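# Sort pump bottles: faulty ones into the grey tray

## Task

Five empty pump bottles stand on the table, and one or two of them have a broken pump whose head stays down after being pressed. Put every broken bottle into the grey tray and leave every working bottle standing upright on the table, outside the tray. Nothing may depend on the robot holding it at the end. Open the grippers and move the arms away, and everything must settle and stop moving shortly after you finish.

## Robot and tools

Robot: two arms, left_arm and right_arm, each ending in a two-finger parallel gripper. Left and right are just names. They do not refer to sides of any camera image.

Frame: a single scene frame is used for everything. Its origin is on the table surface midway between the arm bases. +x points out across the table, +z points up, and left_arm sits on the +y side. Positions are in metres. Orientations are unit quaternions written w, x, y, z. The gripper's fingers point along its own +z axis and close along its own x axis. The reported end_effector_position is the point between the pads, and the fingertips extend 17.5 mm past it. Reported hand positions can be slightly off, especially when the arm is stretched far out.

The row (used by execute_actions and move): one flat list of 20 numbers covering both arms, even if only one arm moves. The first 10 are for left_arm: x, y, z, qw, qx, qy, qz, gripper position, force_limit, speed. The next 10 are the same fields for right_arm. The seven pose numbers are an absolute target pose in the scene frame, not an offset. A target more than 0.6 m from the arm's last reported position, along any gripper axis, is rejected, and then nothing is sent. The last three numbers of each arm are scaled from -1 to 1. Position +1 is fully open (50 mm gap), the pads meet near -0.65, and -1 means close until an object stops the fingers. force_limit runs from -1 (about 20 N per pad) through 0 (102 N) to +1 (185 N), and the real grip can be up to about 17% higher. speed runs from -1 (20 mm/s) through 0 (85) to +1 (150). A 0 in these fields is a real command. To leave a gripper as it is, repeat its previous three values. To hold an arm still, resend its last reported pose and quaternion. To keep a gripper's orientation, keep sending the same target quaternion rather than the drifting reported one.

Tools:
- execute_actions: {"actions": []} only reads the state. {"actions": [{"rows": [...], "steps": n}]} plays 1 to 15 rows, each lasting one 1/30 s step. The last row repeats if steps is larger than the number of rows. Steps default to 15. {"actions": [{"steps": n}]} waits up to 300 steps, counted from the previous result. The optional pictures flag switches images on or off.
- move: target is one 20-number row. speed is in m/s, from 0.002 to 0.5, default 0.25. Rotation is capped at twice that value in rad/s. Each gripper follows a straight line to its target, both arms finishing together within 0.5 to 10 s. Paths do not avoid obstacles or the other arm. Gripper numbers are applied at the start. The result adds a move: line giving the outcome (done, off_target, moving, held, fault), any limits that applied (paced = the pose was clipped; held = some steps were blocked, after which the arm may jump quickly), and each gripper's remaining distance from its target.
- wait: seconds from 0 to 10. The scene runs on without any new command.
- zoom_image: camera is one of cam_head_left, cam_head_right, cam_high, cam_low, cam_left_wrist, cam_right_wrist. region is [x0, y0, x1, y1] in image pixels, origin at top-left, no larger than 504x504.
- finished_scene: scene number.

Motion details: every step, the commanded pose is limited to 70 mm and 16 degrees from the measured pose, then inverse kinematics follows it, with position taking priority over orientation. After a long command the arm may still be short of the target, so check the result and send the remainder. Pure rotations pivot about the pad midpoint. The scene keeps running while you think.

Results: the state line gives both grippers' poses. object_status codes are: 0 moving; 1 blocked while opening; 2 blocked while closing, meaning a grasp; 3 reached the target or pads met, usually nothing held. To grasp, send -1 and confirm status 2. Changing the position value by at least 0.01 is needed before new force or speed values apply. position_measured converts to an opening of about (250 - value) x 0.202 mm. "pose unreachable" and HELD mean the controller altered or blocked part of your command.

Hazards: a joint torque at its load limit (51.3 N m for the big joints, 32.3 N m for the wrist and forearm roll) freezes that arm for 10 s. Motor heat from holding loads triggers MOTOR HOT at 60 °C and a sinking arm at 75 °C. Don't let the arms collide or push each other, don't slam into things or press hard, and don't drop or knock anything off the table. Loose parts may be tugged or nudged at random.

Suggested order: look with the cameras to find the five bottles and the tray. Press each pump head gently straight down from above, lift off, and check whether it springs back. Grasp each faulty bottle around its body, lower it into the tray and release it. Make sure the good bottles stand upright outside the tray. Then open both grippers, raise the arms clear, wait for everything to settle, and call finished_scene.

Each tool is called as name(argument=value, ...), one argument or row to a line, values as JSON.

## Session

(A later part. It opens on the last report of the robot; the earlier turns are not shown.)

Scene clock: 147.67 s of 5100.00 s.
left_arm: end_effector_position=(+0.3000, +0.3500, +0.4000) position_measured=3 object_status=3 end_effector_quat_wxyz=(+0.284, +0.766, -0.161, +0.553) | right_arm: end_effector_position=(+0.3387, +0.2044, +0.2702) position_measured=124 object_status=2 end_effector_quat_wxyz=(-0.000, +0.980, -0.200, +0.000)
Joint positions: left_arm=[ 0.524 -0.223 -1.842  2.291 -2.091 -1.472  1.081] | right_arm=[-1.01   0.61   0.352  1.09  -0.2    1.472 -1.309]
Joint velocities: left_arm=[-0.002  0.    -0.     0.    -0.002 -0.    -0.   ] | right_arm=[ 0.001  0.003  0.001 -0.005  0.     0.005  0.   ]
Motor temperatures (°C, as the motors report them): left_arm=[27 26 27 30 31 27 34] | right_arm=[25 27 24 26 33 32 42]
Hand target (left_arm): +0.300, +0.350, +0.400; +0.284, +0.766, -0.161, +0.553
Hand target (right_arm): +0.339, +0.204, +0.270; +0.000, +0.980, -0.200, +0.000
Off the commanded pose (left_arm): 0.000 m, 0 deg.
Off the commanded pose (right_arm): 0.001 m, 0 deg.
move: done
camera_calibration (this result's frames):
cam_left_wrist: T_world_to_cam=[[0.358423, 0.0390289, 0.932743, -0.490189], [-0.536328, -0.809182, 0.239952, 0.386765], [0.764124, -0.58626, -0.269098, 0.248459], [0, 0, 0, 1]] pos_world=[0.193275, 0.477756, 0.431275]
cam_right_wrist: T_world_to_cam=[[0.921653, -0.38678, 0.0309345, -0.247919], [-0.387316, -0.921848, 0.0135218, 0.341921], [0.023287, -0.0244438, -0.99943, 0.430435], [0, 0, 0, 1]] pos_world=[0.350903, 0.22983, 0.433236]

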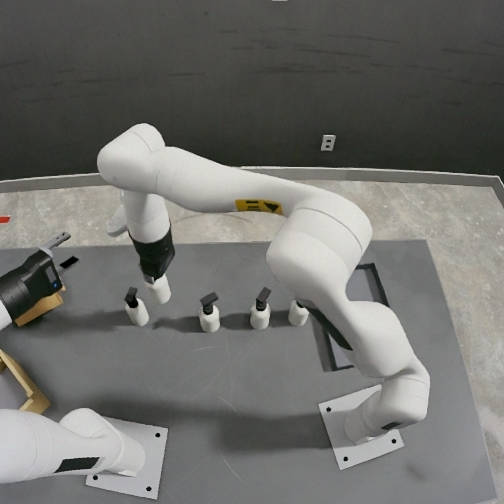

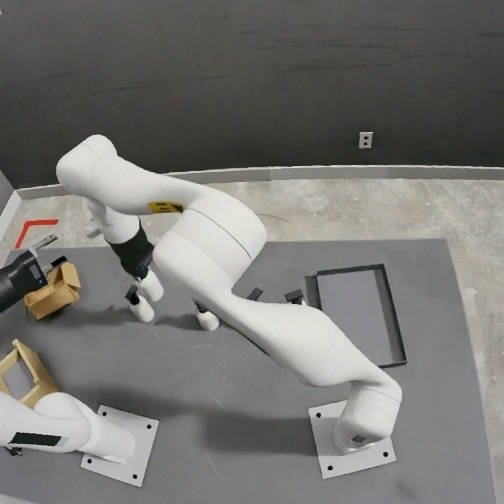

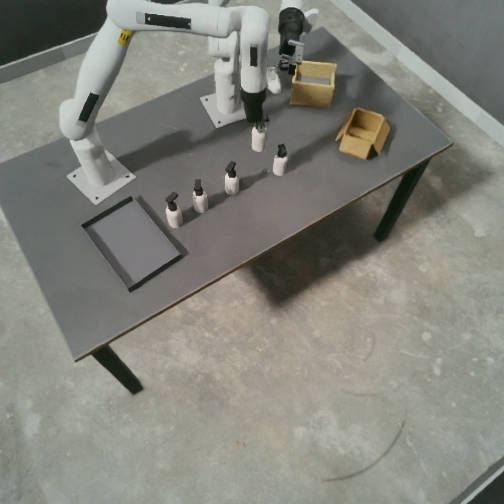

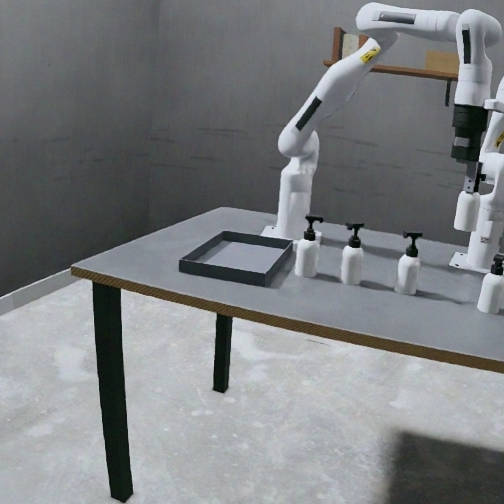

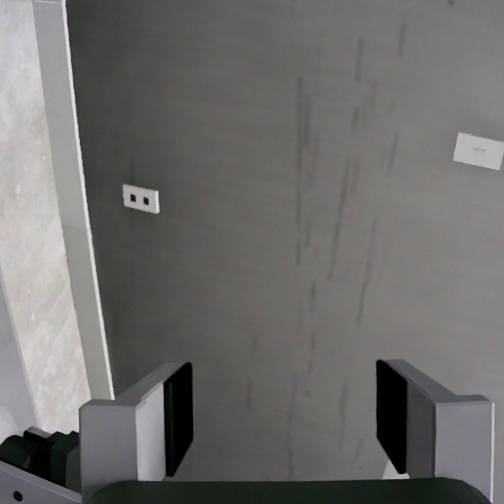

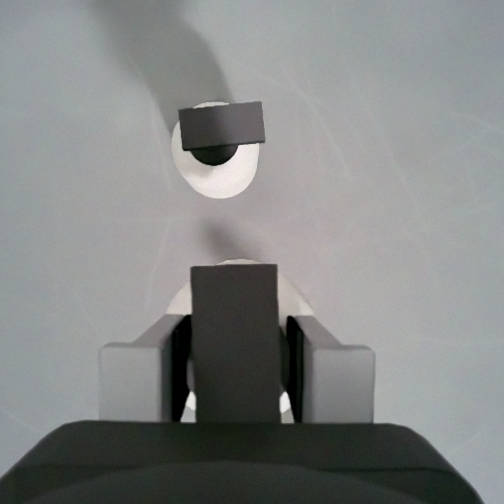

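move(
  target=[0.30,0.35,0.40,0.284,0.766,-0.161,0.553,1,0,0,0.339,0.19,0.305,0,0.98,-0.2,0,-1,0,0],
)

move(
  target=[0.30,0.35,0.40,0.284,0.766,-0.161,0.553,1,0,0,0.41,-0.32,0.305,0,0.934,0.358,0,-1,0,0],
)

move(
  target=[0.30,0.35,0.40,0.284,0.766,-0.161,0.553,1,0,0,0.41,-0.32,0.116,0,0.934,0.358,0,-1,0,0],
  speed=0.15,
)

move(
  target=[0.30,0.35,0.40,0.284,0.766,-0.161,0.553,1,0,0,0.41,-0.32,0.108,0,0.934,0.358,0,-1,0,0],
  speed=0.02,
)

move(
  target=[0.30,0.35,0.40,0.284,0.766,-0.161,0.553,1,0,0,0.41,-0.32,0.108,0,0.934,0.358,0,1,0,0],
)

move(
  target=[0.30,0.35,0.40,0.284,0.766,-0.161,0.553,1,0,0,0.41,-0.32,0.23,0,0.934,0.358,0,1,0,0],
)

move(
  target=[0.30,0.35,0.40,0.284,0.766,-0.161,0.553,1,0,0,0.356,0.286,0.22,0,0.809,0.588,0,1,0,0],
)

Scene clock: 161.53 s of 5100.00 s.
left_arm: end_effector_position=(+0.3000, +0.3500, +0.4000) position_measured=3 object_status=3 end_effector_quat_wxyz=(+0.284, +0.766, -0.161, +0.553) | right_arm: end_effector_position=(+0.3390, +0.1899, +0.3049) position_measured=124 object_status=2 end_effector_quat_wxyz=(+0.000, +0.980, -0.200, +0.000)
Joint positions: left_arm=[ 0.524 -0.223 -1.842  2.291 -2.091 -1.472  1.081] | right_arm=[-0.998  0.572  0.36   1.046 -0.192  1.554 -1.3  ]
Joint velocities: left_arm=[ 0.002  0.     0.     0.001 -0.001  0.001 -0.001] | right_arm=[ 0.001 -0.002 -0.    -0.001  0.001  0.003 -0.001]
Motor temperatures (°C, as the motors report them): left_arm=[27 26 27 30 31 27 34] | right_arm=[25 27 24 26 33 32 42]
Hand target (left_arm): +0.300, +0.350, +0.400; +0.284, +0.766, -0.161, +0.553
Hand target (right_arm): +0.339, +0.190, +0.305; +0.000, +0.980, -0.200, +0.000
Off the commanded pose (left_arm): 0.000 m, 0 deg.
Off the commanded pose (right_arm): 0.000 m, 0 deg.
After step 90, 10.10 s passed at rest.
move: done
camera_calibration (this result's frames):
cam_left_wrist: T_world_to_cam=[[0.358423, 0.0390293, 0.932743, -0.490189], [-0.536328, -0.809182, 0.239953, 0.386765], [0.764124, -0.58626, -0.269097, 0.248459], [0, 0, 0, 1]] pos_world=[0.193275, 0.477756, 0.431275]
cam_right_wrist: T_world_to_cam=[[0.921927, -0.386143, 0.0307081, -0.255004], [-0.386682, -0.922109, 0.0138868, 0.327956], [0.0229539, -0.0246768, -0.999432, 0.46489], [0, 0, 0, 1]] pos_world=[0.351239, 0.215415, 0.467902]

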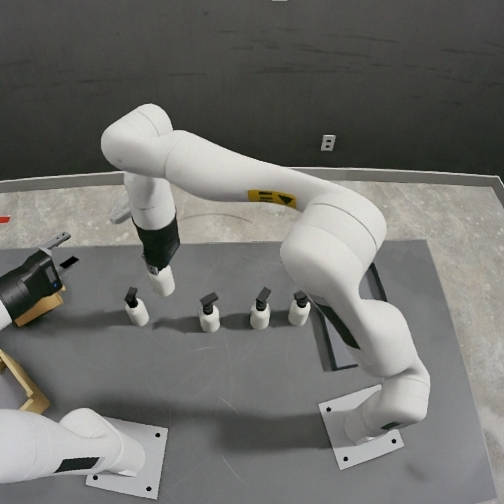

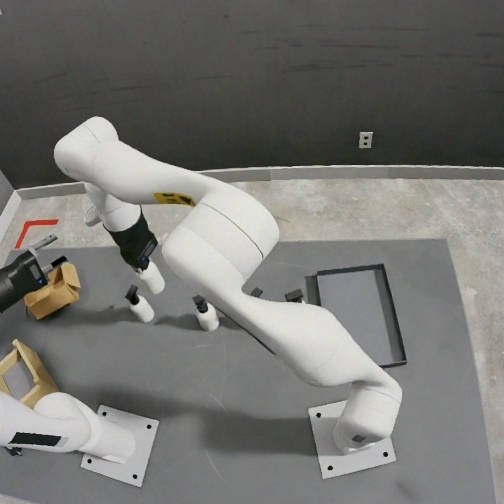

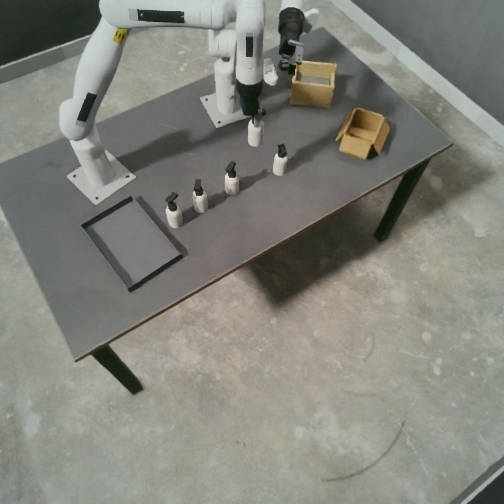

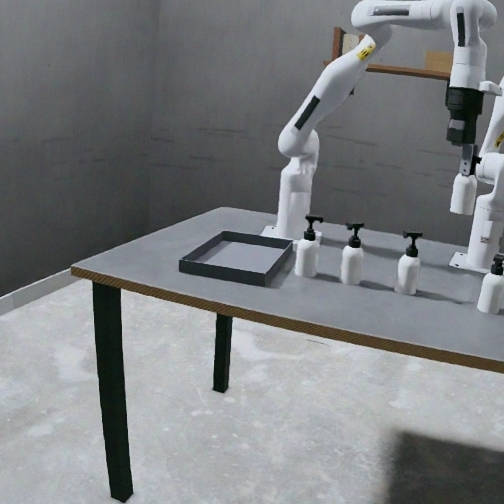

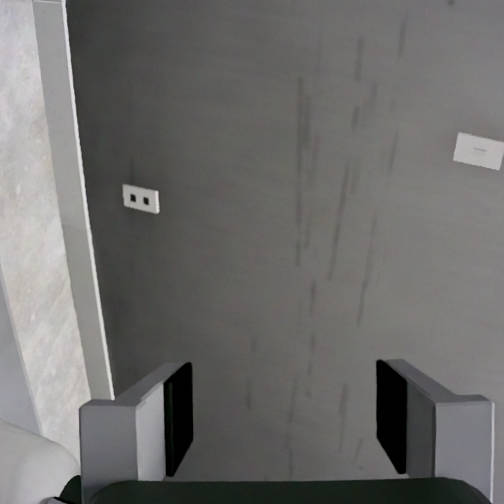

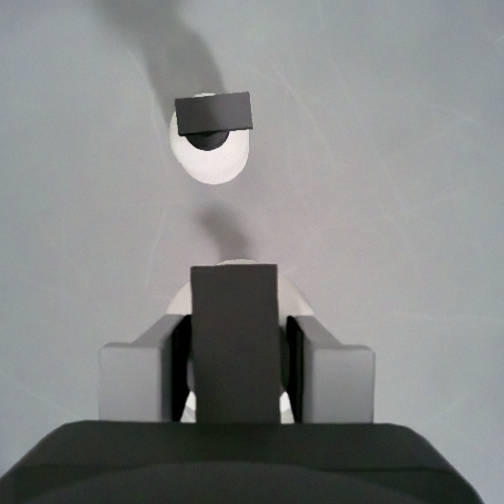

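Scene clock: 164.30 s of 5100.00 s.
left_arm: end_effector_position=(+0.3000, +0.3500, +0.4000) position_measured=3 object_status=3 end_effector_quat_wxyz=(+0.284, +0.766, -0.161, +0.553) | right_arm: end_effector_position=(+0.4110, -0.3203, +0.3047) position_measured=124 object_status=2 end_effector_quat_wxyz=(+0.002, +0.933, +0.359, -0.001)
Joint positions: left_arm=[ 0.524 -0.223 -1.842  2.291 -2.091 -1.472  1.081] | right_arm=[-0.116  0.237  0.528  1.557 -0.117  1.379  0.947]
Joint velocities: left_arm=[-0.     0.    -0.    -0.     0.002  0.001 -0.   ] | right_arm=[ 0.015  0.01   0.01  -0.006 -0.006  0.006  0.012]
Motor temperatures (°C, as the motors report them): left_arm=[27 26 27 30 31 27 34] | right_arm=[25 27 24 26 33 32 42]
Hand target (left_arm): +0.300, +0.350, +0.400; +0.284, +0.766, -0.161, +0.553
Hand target (right_arm): +0.411, -0.321, +0.304; +0.002, +0.934, +0.358, -0.001
Off the commanded pose (left_arm): 0.000 m, 0 deg.
Off the commanded pose (right_arm): 0.001 m, 0 deg.
move: done
camera_calibration (this result's frames):
cam_left_wrist: T_world_to_cam=[[0.358424, 0.0390288, 0.932743, -0.490189], [-0.536328, -0.809182, 0.239952, 0.386765], [0.764124, -0.58626, -0.269098, 0.248459], [0, 0, 0, 1]] pos_world=[0.193275, 0.477756, 0.431275]
cam_right_wrist: T_world_to_cam=[[0.738294, 0.673895, 0.0280791, -0.102613], [0.673695, -0.738803, 0.0174789, -0.492814], [0.0325239, 0.00601217, -0.999453, 0.456408], [0, 0, 0, 1]] pos_world=[0.39292, -0.297687, 0.467653]

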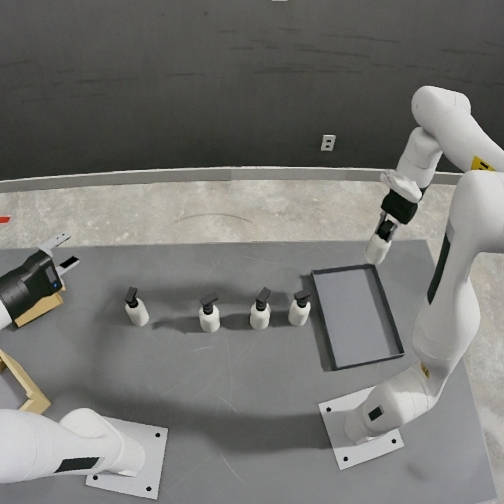

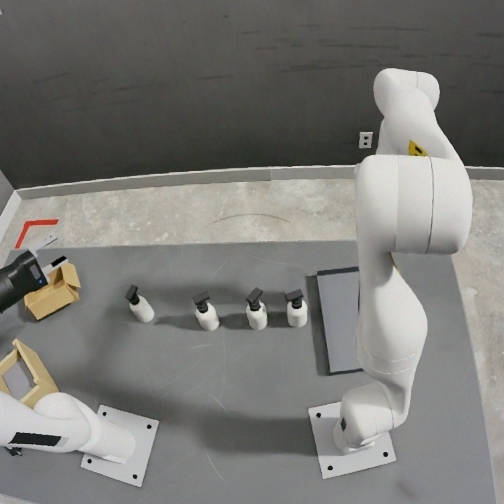

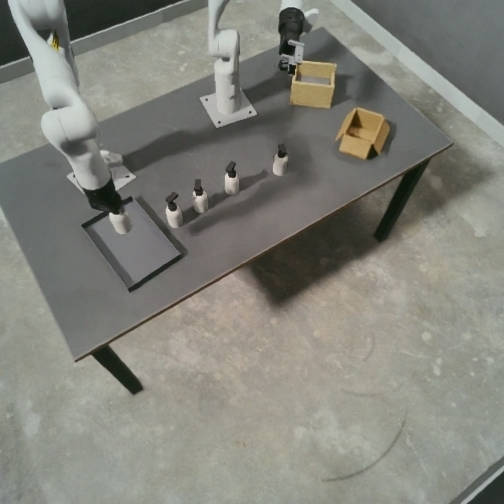

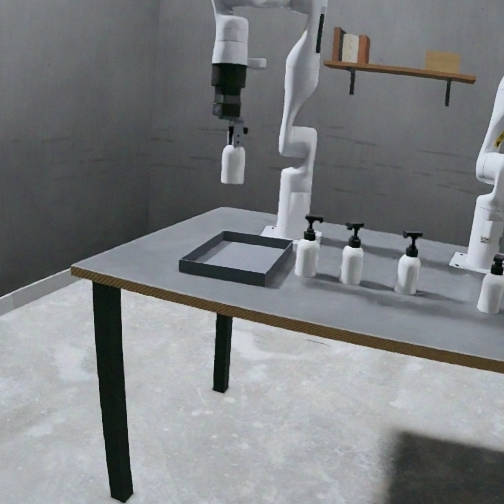

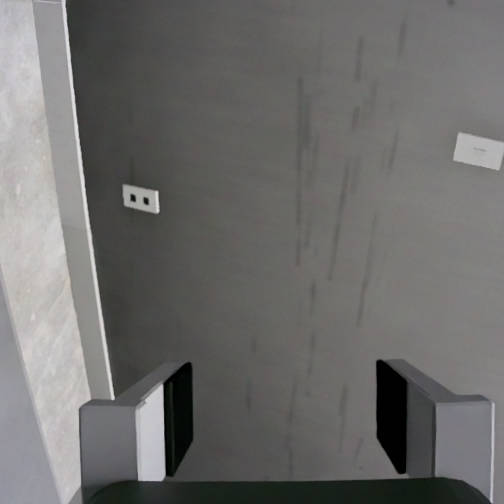

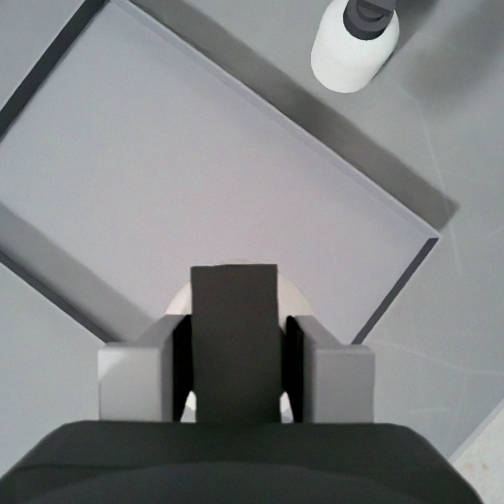

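Scene clock: 166.00 s of 5100.00 s.
left_arm: end_effector_position=(+0.3000, +0.3500, +0.4000) position_measured=3 object_status=3 end_effector_quat_wxyz=(+0.284, +0.766, -0.161, +0.553) | right_arm: end_effector_position=(+0.4109, -0.3197, +0.1160) position_measured=124 object_status=2 end_effector_quat_wxyz=(-0.000, +0.933, +0.359, +0.000)
Joint positions: left_arm=[ 0.524 -0.223 -1.842  2.291 -2.091 -1.472  1.081] | right_arm=[-0.035  0.464  0.454  1.928 -0.275  0.81   1.094]
Joint velocities: left_arm=[-0.001 -0.     0.001  0.     0.002 -0.001 -0.   ] | right_arm=[ 0.003  0.005  0.     0.001 -0.001 -0.001  0.002]
Motor temperatures (°C, as the motors report them): left_arm=[27 26 27 30 31 27 34] | right_arm=[25 27 24 26 33 32 42]
Hand target (left_arm): +0.300, +0.350, +0.400; +0.284, +0.766, -0.161, +0.553
Hand target (right_arm): +0.411, -0.320, +0.116; -0.000, +0.934, +0.359, +0.000
Off the commanded pose (left_arm): 0.000 m, 0 deg.
Off the commanded pose (right_arm): 0.001 m, 0 deg.
move: done
camera_calibration (this result's frames):
cam_left_wrist: T_world_to_cam=[[0.358424, 0.0390291, 0.932743, -0.490189], [-0.536328, -0.809182, 0.239953, 0.386765], [0.764124, -0.586261, -0.269097, 0.248459], [0, 0, 0, 1]] pos_world=[0.193275, 0.477756, 0.431275]
cam_right_wrist: T_world_to_cam=[[0.738199, 0.673865, 0.0311177, -0.0979495], [0.673808, -0.738777, 0.0138467, -0.488619], [0.0323199, 0.0107458, -0.99942, 0.26935], [0, 0, 0, 1]] pos_world=[0.392836, -0.29787, 0.279008]

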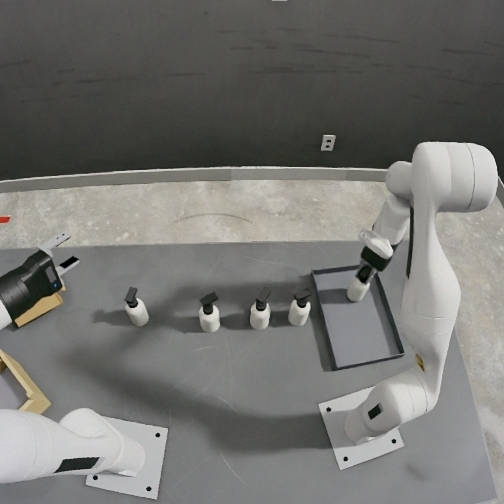

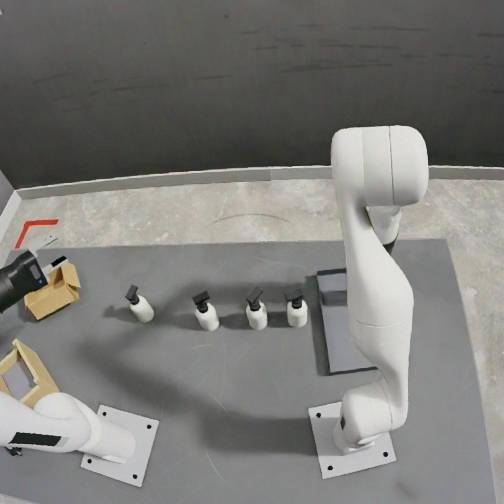

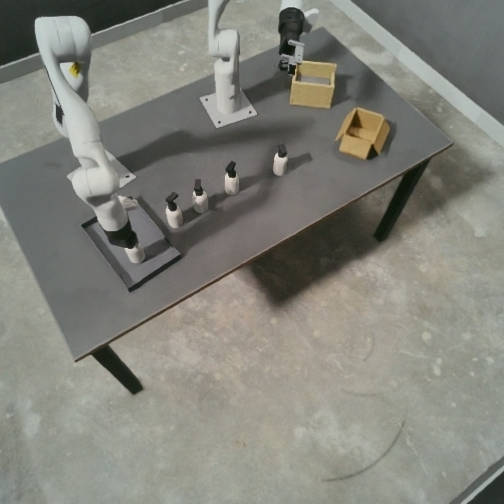

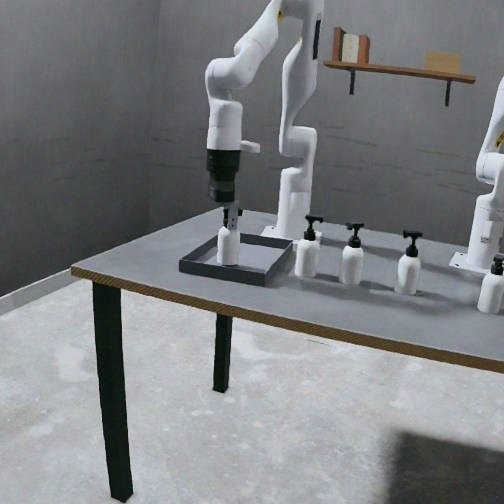

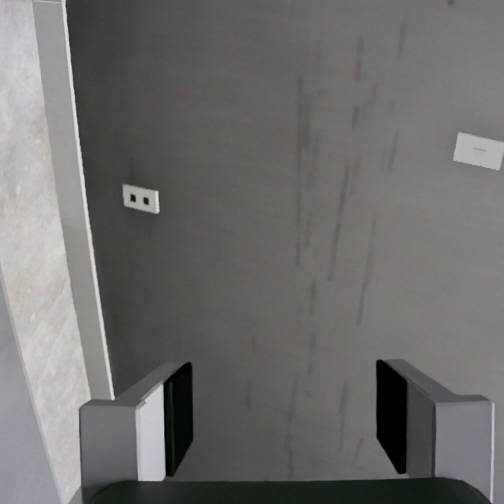

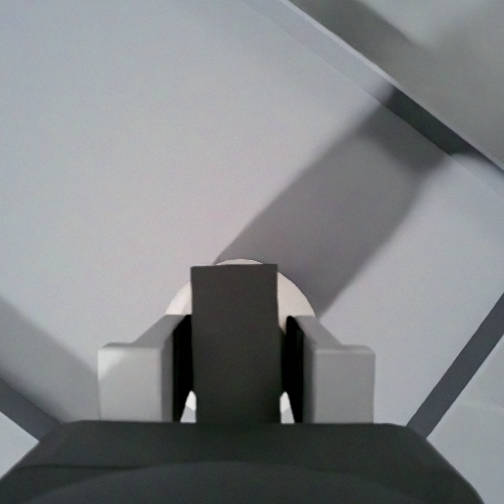

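Scene clock: 166.70 s of 5100.00 s.
left_arm: end_effector_position=(+0.3000, +0.3500, +0.4000) position_measured=3 object_status=3 end_effector_quat_wxyz=(+0.284, +0.766, -0.161, +0.553) | right_arm: end_effector_position=(+0.4101, -0.3199, +0.1081) position_measured=124 object_status=2 end_effector_quat_wxyz=(-0.000, +0.934, +0.358, +0.000)
Joint positions: left_arm=[ 0.524 -0.223 -1.842  2.291 -2.091 -1.472  1.081] | right_arm=[-0.028  0.477  0.447  1.94  -0.284  0.786  1.102]
Joint velocities: left_arm=[-0.     0.001  0.     0.     0.     0.    -0.   ] | right_arm=[ 0.001  0.001  0.     0.002 -0.002 -0.003  0.001]
Motor temperatures (°C, as the motors report them): left_arm=[27 26 27 30 31 27 34] | right_arm=[25 27 24 26 33 32 42]
Hand target (left_arm): +0.300, +0.350, +0.400; +0.284, +0.766, -0.161, +0.553
Hand target (right_arm): +0.410, -0.320, +0.108; -0.000, +0.934, +0.358, +0.000
Off the commanded pose (left_arm): 0.000 m, 0 deg.
Off the commanded pose (right_arm): 0.000 m, 0 deg.
move: done
camera_calibration (this result's frames):
cam_left_wrist: T_world_to_cam=[[0.358424, 0.0390288, 0.932743, -0.490189], [-0.536328, -0.809182, 0.239952, 0.386765], [0.764124, -0.58626, -0.269098, 0.248459], [0, 0, 0, 1]] pos_world=[0.193275, 0.477756, 0.431275]
cam_right_wrist: T_world_to_cam=[[0.739197, 0.672785, 0.0307786, -0.0976773], [0.672724, -0.739764, 0.013862, -0.488021], [0.032095, 0.0104587, -0.99943, 0.261492], [0, 0, 0, 1]] pos_world=[0.392114, -0.29804, 0.271115]

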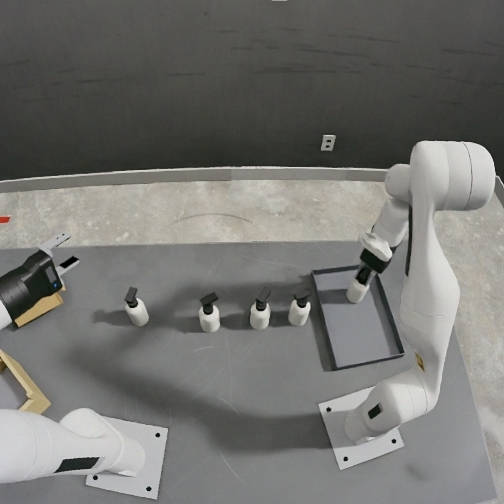

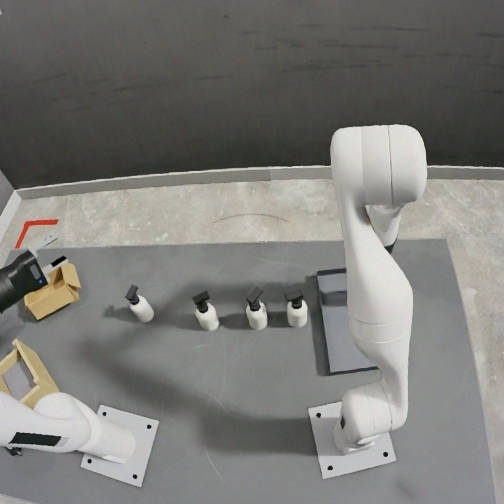

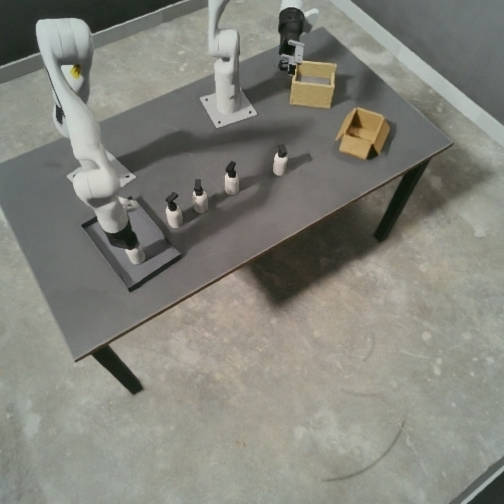

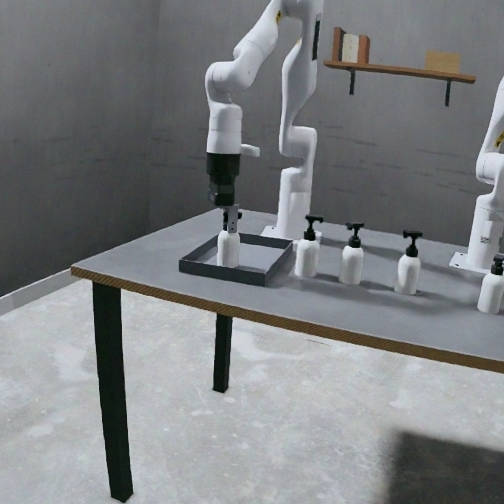

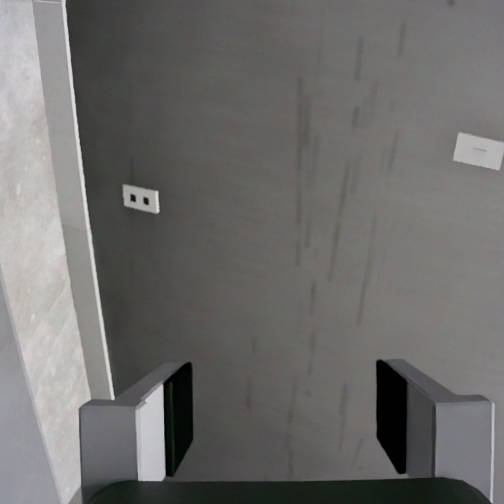

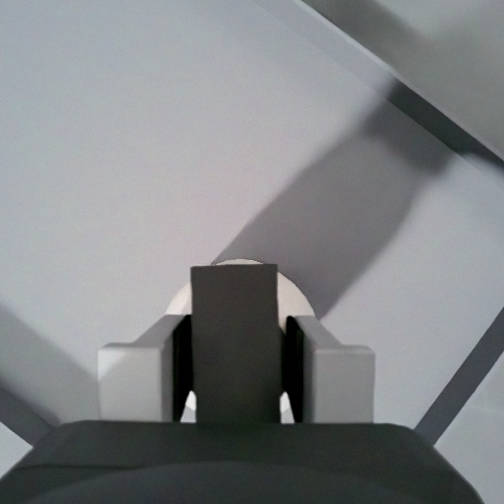

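Scene clock: 167.40 s of 5100.00 s.
left_arm: end_effector_position=(+0.3000, +0.3500, +0.4000) position_measured=3 object_status=3 end_effector_quat_wxyz=(+0.284, +0.766, -0.161, +0.553) | right_arm: end_effector_position=(+0.4100, -0.3200, +0.1080) position_measured=3 object_status=3 end_effector_quat_wxyz=(+0.000, +0.934, +0.358, +0.000)
Joint positions: left_arm=[ 0.524 -0.223 -1.842  2.291 -2.091 -1.472  1.081] | right_arm=[-0.028  0.477  0.447  1.94  -0.285  0.786  1.102]
Joint velocities: left_arm=[ 0.    -0.001  0.001  0.     0.    -0.    -0.   ] | right_arm=[-0.    -0.002 -0.     0.     0.     0.001  0.   ]
Motor temperatures (°C, as the motors report them): left_arm=[27 26 27 30 31 27 34] | right_arm=[25 27 24 26 33 32 42]
Hand target (left_arm): +0.300, +0.350, +0.400; +0.284, +0.766, -0.161, +0.553
Hand target (right_arm): +0.410, -0.320, +0.108; +0.000, +0.934, +0.358, -0.000
Off the commanded pose (left_arm): 0.000 m, 0 deg.
Off the commanded pose (right_arm): 0.000 m, 0 deg.
move: done
camera_calibration (this result's frames):
cam_left_wrist: T_world_to_cam=[[0.358424, 0.0390289, 0.932743, -0.490189], [-0.536328, -0.809182, 0.239953, 0.386765], [0.764124, -0.58626, -0.269098, 0.248459], [0, 0, 0, 1]] pos_world=[0.193275, 0.477756, 0.431275]
cam_right_wrist: T_world_to_cam=[[0.739328, 0.672648, 0.0306392, -0.0976627], [0.672586, -0.73989, 0.0138174, -0.488004], [0.0319638, 0.0103919, -0.999435, 0.261426], [0, 0, 0, 1]] pos_world=[0.392073, -0.298093, 0.271013]

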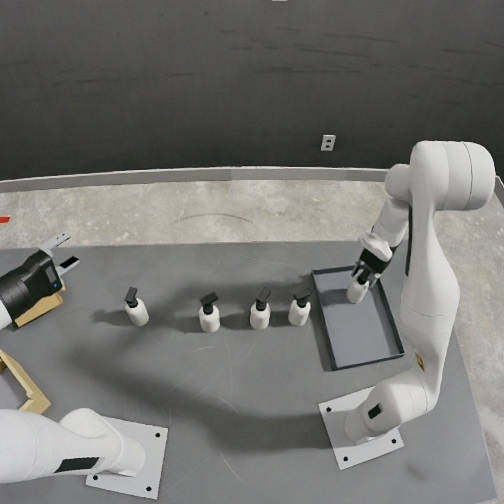

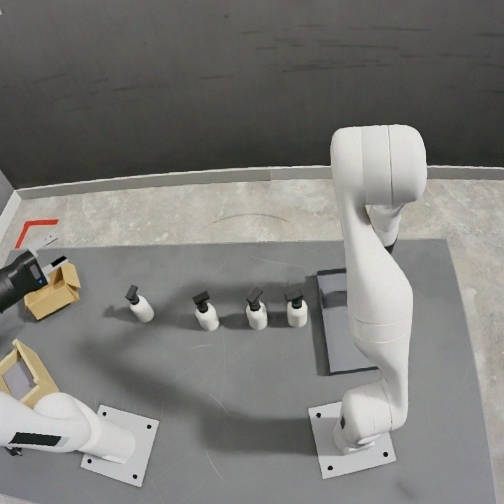

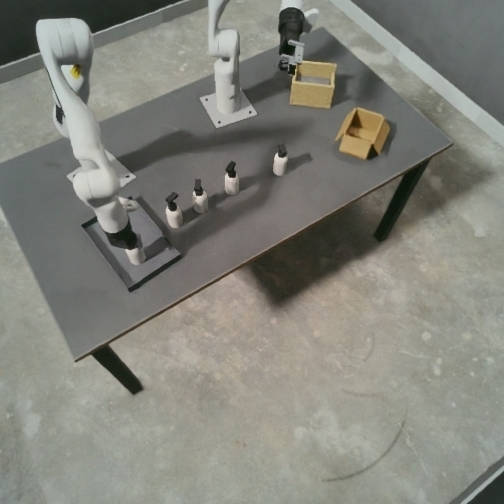

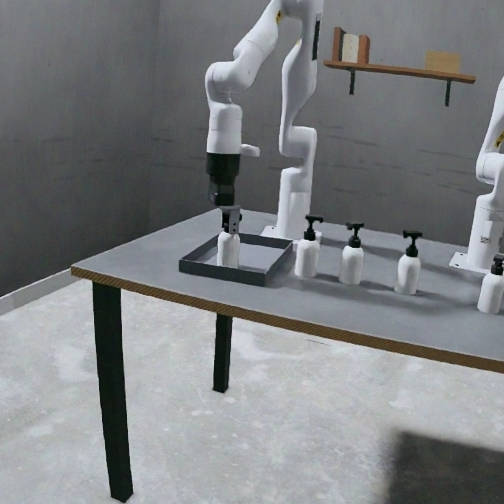

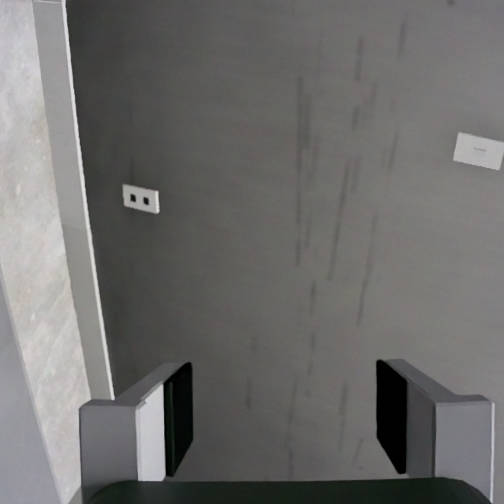

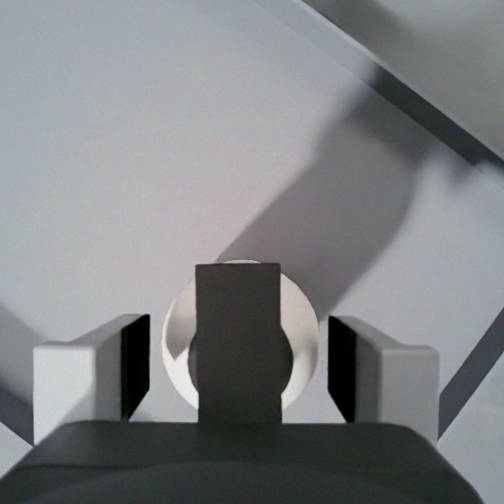

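Scene clock: 168.40 s of 5100.00 s.
left_arm: end_effector_position=(+0.3000, +0.3500, +0.4000) position_measured=3 object_status=3 end_effector_quat_wxyz=(+0.284, +0.766, -0.161, +0.553) | right_arm: end_effector_position=(+0.4095, -0.3202, +0.2300) position_measured=3 object_status=3 end_effector_quat_wxyz=(+0.000, +0.934, +0.357, -0.000)
Joint positions: left_arm=[ 0.524 -0.223 -1.842  2.291 -2.091 -1.472  1.081] | right_arm=[-0.097  0.294  0.514  1.738 -0.157  1.151  0.985]
Joint velocities: left_arm=[-0.002  0.001  0.     0.001 -0.001  0.001  0.   ] | right_arm=[-0.001 -0.003 -0.001 -0.003  0.001  0.002  0.   ]
Motor temperatures (°C, as the motors report them): left_arm=[27 26 27 30 31 27 34] | right_arm=[25 27 24 26 33 32 42]
Hand target (left_arm): +0.300, +0.350, +0.400; +0.284, +0.766, -0.161, +0.553
Hand target (right_arm): +0.410, -0.320, +0.230; +0.000, +0.934, +0.358, -0.000
Off the commanded pose (left_arm): 0.000 m, 0 deg.
Off the commanded pose (right_arm): 0.001 m, 0 deg.
move: done
camera_calibration (this result's frames):
cam_left_wrist: T_world_to_cam=[[0.358423, 0.0390291, 0.932743, -0.490189], [-0.536328, -0.809182, 0.239953, 0.386765], [0.764124, -0.58626, -0.269097, 0.248459], [0, 0, 0, 1]] pos_world=[0.193275, 0.477756, 0.431275]
cam_right_wrist: T_world_to_cam=[[0.740053, 0.671865, 0.0303122, -0.101343], [0.671798, -0.740604, 0.0138527, -0.489403], [0.0317565, 0.010112, -0.999444, 0.383406], [0, 0, 0, 1]] pos_world=[0.391604, -0.298242, 0.393044]

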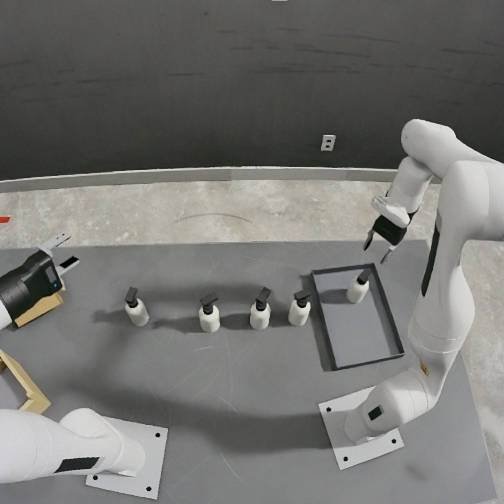

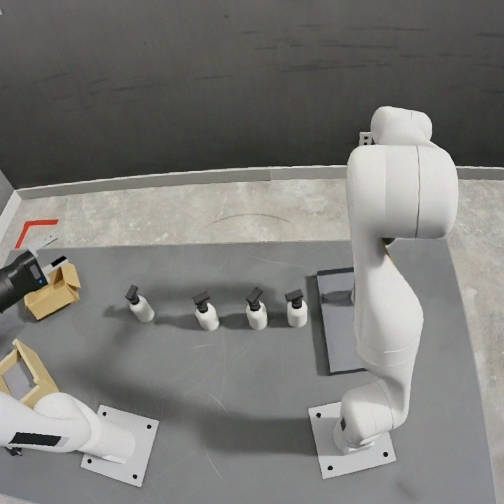

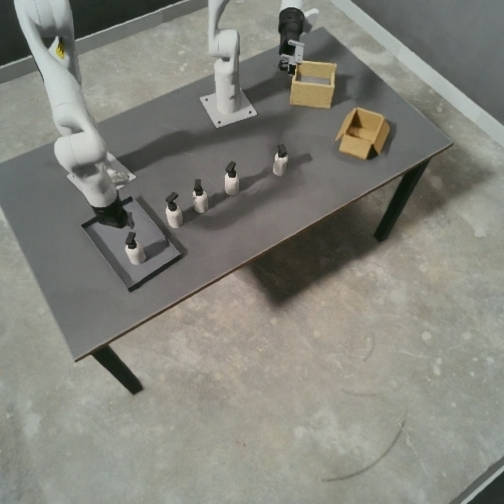

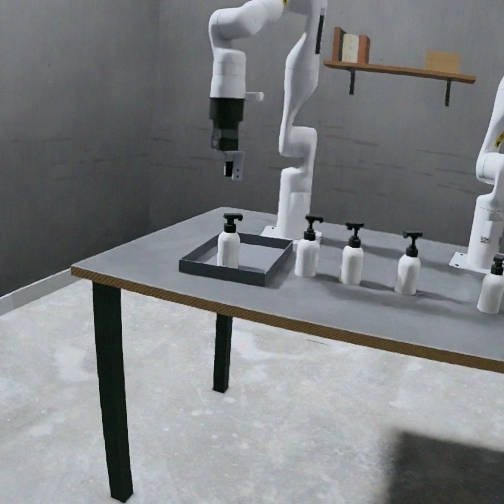

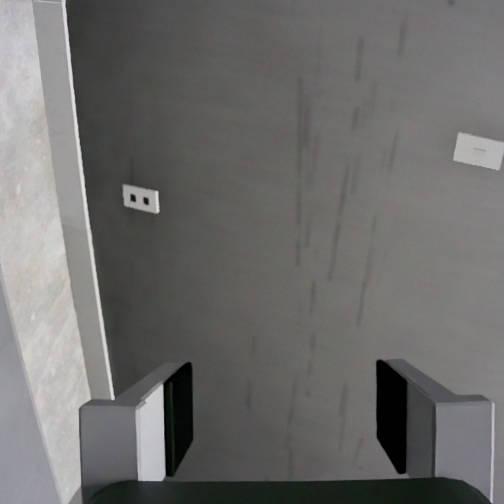

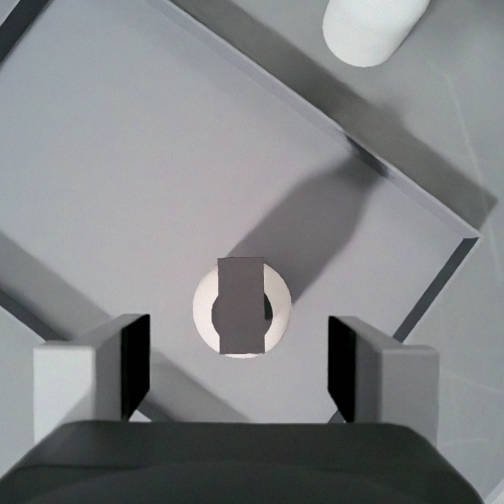

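Scene clock: 171.50 s of 5100.00 s.
left_arm: end_effector_position=(+0.3000, +0.3500, +0.4000) position_measured=3 object_status=3 end_effector_quat_wxyz=(+0.284, +0.766, -0.161, +0.553) | right_arm: end_effector_position=(+0.3541, +0.2873, +0.2217) position_measured=3 object_status=3 end_effector_quat_wxyz=(-0.002, +0.809, +0.588, +0.003)
Joint positions: left_arm=[ 0.524 -0.223 -1.842  2.291 -2.091 -1.472  1.081] | right_arm=[-0.888  0.951  0.176  0.557 -0.145  1.633  0.253]
Joint velocities: left_arm=[-0.     0.    -0.     0.     0.     0.     0.001] | right_arm=[ 0.004  0.03  -0.001 -0.05  -0.002  0.036 -0.003]
Motor temperatures (°C, as the motors report them): left_arm=[27 26 27 30 31 27 34] | right_arm=[25 27 24 26 33 32 42]
Hand target (left_arm): +0.300, +0.350, +0.400; +0.284, +0.766, -0.161, +0.553
Hand target (right_arm): +0.354, +0.287, +0.221; -0.002, +0.809, +0.588, +0.002
Off the commanded pose (left_arm): 0.000 m, 0 deg.
Off the commanded pose (right_arm): 0.003 m, 0 deg.
move: done
camera_calibration (this result's frames):
cam_left_wrist: T_world_to_cam=[[0.358424, 0.0390289, 0.932743, -0.490189], [-0.536327, -0.809182, 0.239952, 0.386765], [0.764124, -0.58626, -0.269098, 0.248459], [0, 0, 0, 1]] pos_world=[0.193275, 0.477757, 0.431275]
cam_right_wrist: T_world_to_cam=[[0.302808, 0.952325, 0.0372105, -0.39551], [0.952742, -0.303474, 0.0136598, -0.227229], [0.024301, 0.0313157, -0.999214, 0.367142], [0, 0, 0, 1]] pos_world=[0.327332, 0.296198, 0.384674]

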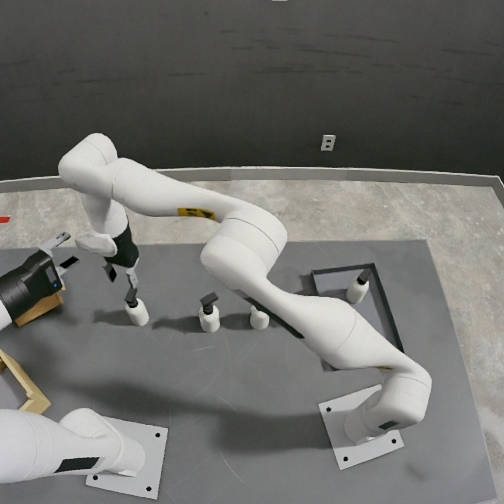

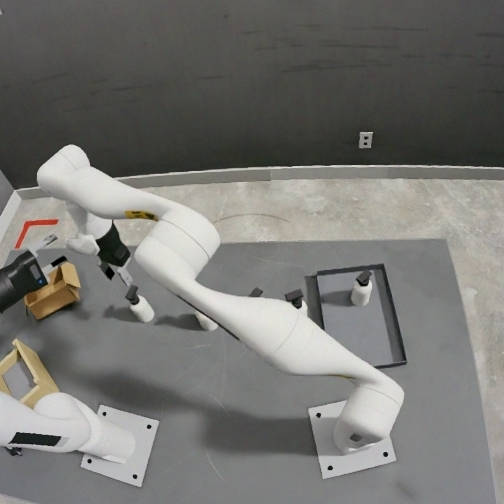

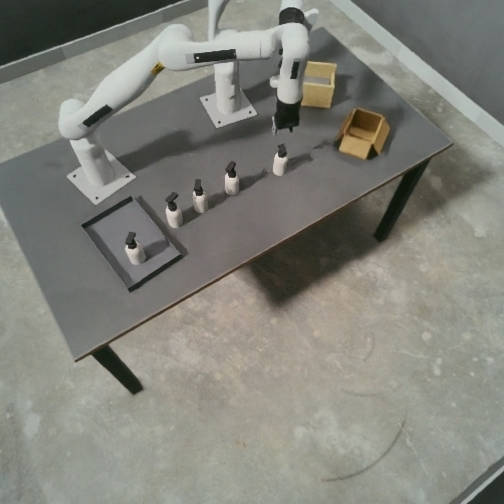

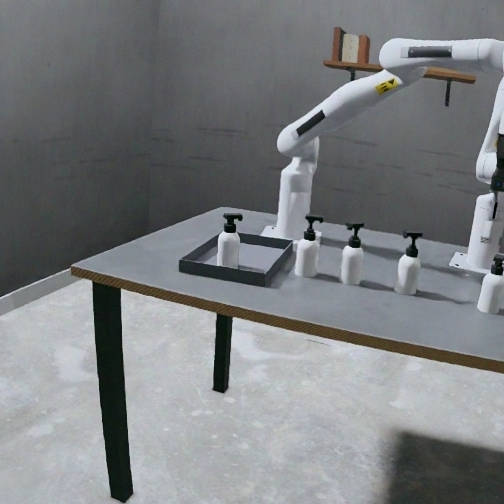

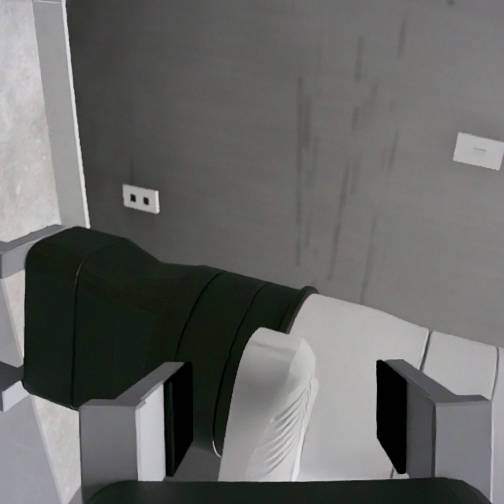

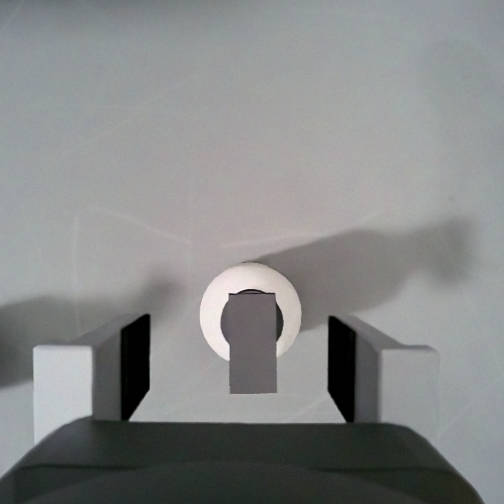

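move(
  target=[0.30,0.35,0.40,0.284,0.766,-0.161,0.553,1,0,0,0.359,0.290,0.175,0,0.809,0.588,0,1,0,0],
  speed=0.1,
)

Scene clock: 176.10 s of 5100.00 s.
left_arm: end_effector_position=(+0.3000, +0.3500, +0.4000) position_measured=3 object_status=3 end_effector_quat_wxyz=(+0.284, +0.766, -0.161, +0.553) | right_arm: end_effector_position=(+0.3591, +0.2901, +0.1750) position_measured=3 object_status=3 end_effector_quat_wxyz=(+0.000, +0.809, +0.588, -0.000)
Joint positions: left_arm=[ 0.524 -0.223 -1.842  2.291 -2.091 -1.472  1.081] | right_arm=[-0.889  0.98   0.172  0.646 -0.143  1.523  0.263]
Joint velocities: left_arm=[-0.001 -0.     0.    -0.    -0.     0.001 -0.   ] | right_arm=[-0.    -0.    -0.     0.002  0.    -0.003  0.   ]
Motor temperatures (°C, as the motors report them): left_arm=[27 26 27 30 31 27 34] | right_arm=[25 27 24 26 33 32 42]
Hand target (left_arm): +0.300, +0.350, +0.400; +0.284, +0.766, -0.161, +0.553
Hand target (right_arm): +0.359, +0.290, +0.175; +0.000, +0.809, +0.588, -0.000
Off the commanded pose (left_arm): 0.000 m, 0 deg.
Off the commanded pose (right_arm): 0.000 m, 0 deg.
After step 90, 0.80 s passed at rest.
move: done
camera_calibration (this result's frames):
cam_left_wrist: T_world_to_cam=[[0.358424, 0.0390287, 0.932743, -0.490189], [-0.536328, -0.809182, 0.239952, 0.386765], [0.764124, -0.58626, -0.269098, 0.248459], [0, 0, 0, 1]] pos_world=[0.193275, 0.477757, 0.431275]
cam_right_wrist: T_world_to_cam=[[0.302438, 0.952682, 0.0304682, -0.396817], [0.952907, -0.30295, 0.0137952, -0.230702], [0.0223727, 0.0248611, -0.999441, 0.322922], [0, 0, 0, 1]] pos_world=[0.332625, 0.300122, 0.338014]

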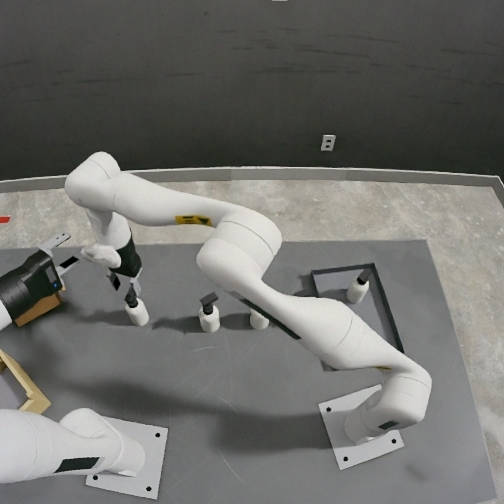

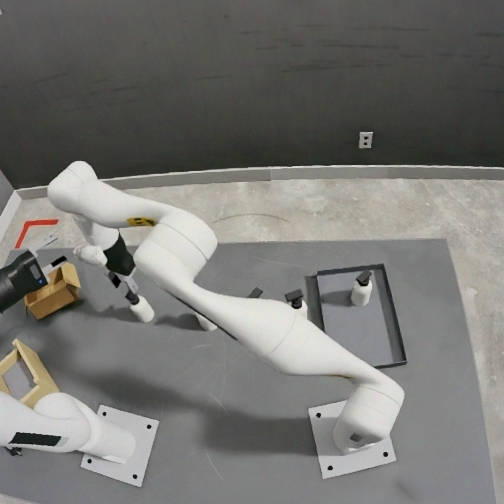

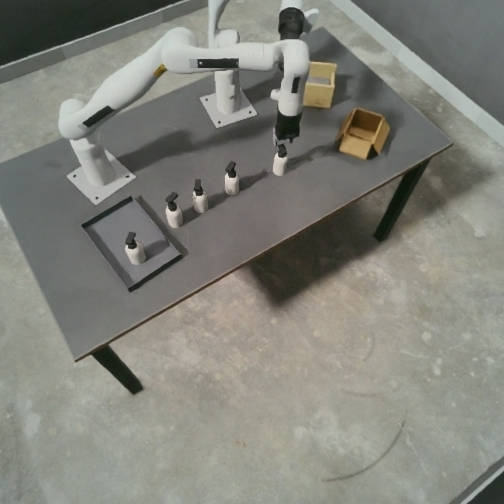

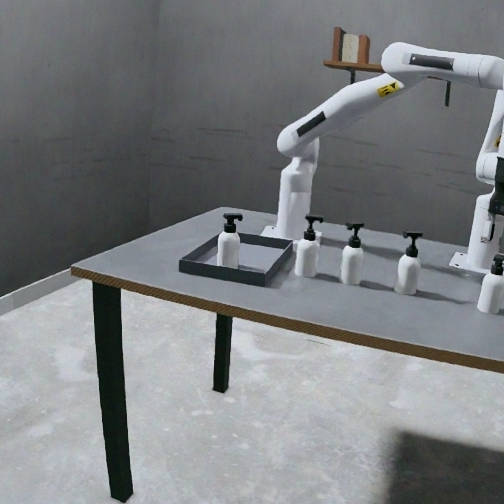

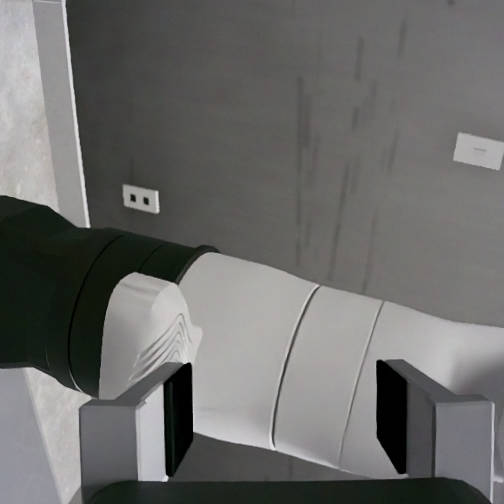

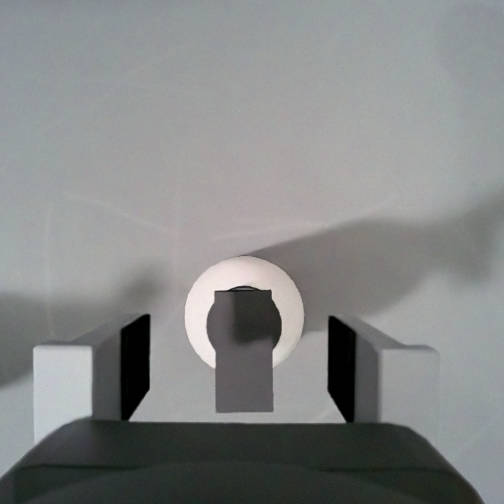

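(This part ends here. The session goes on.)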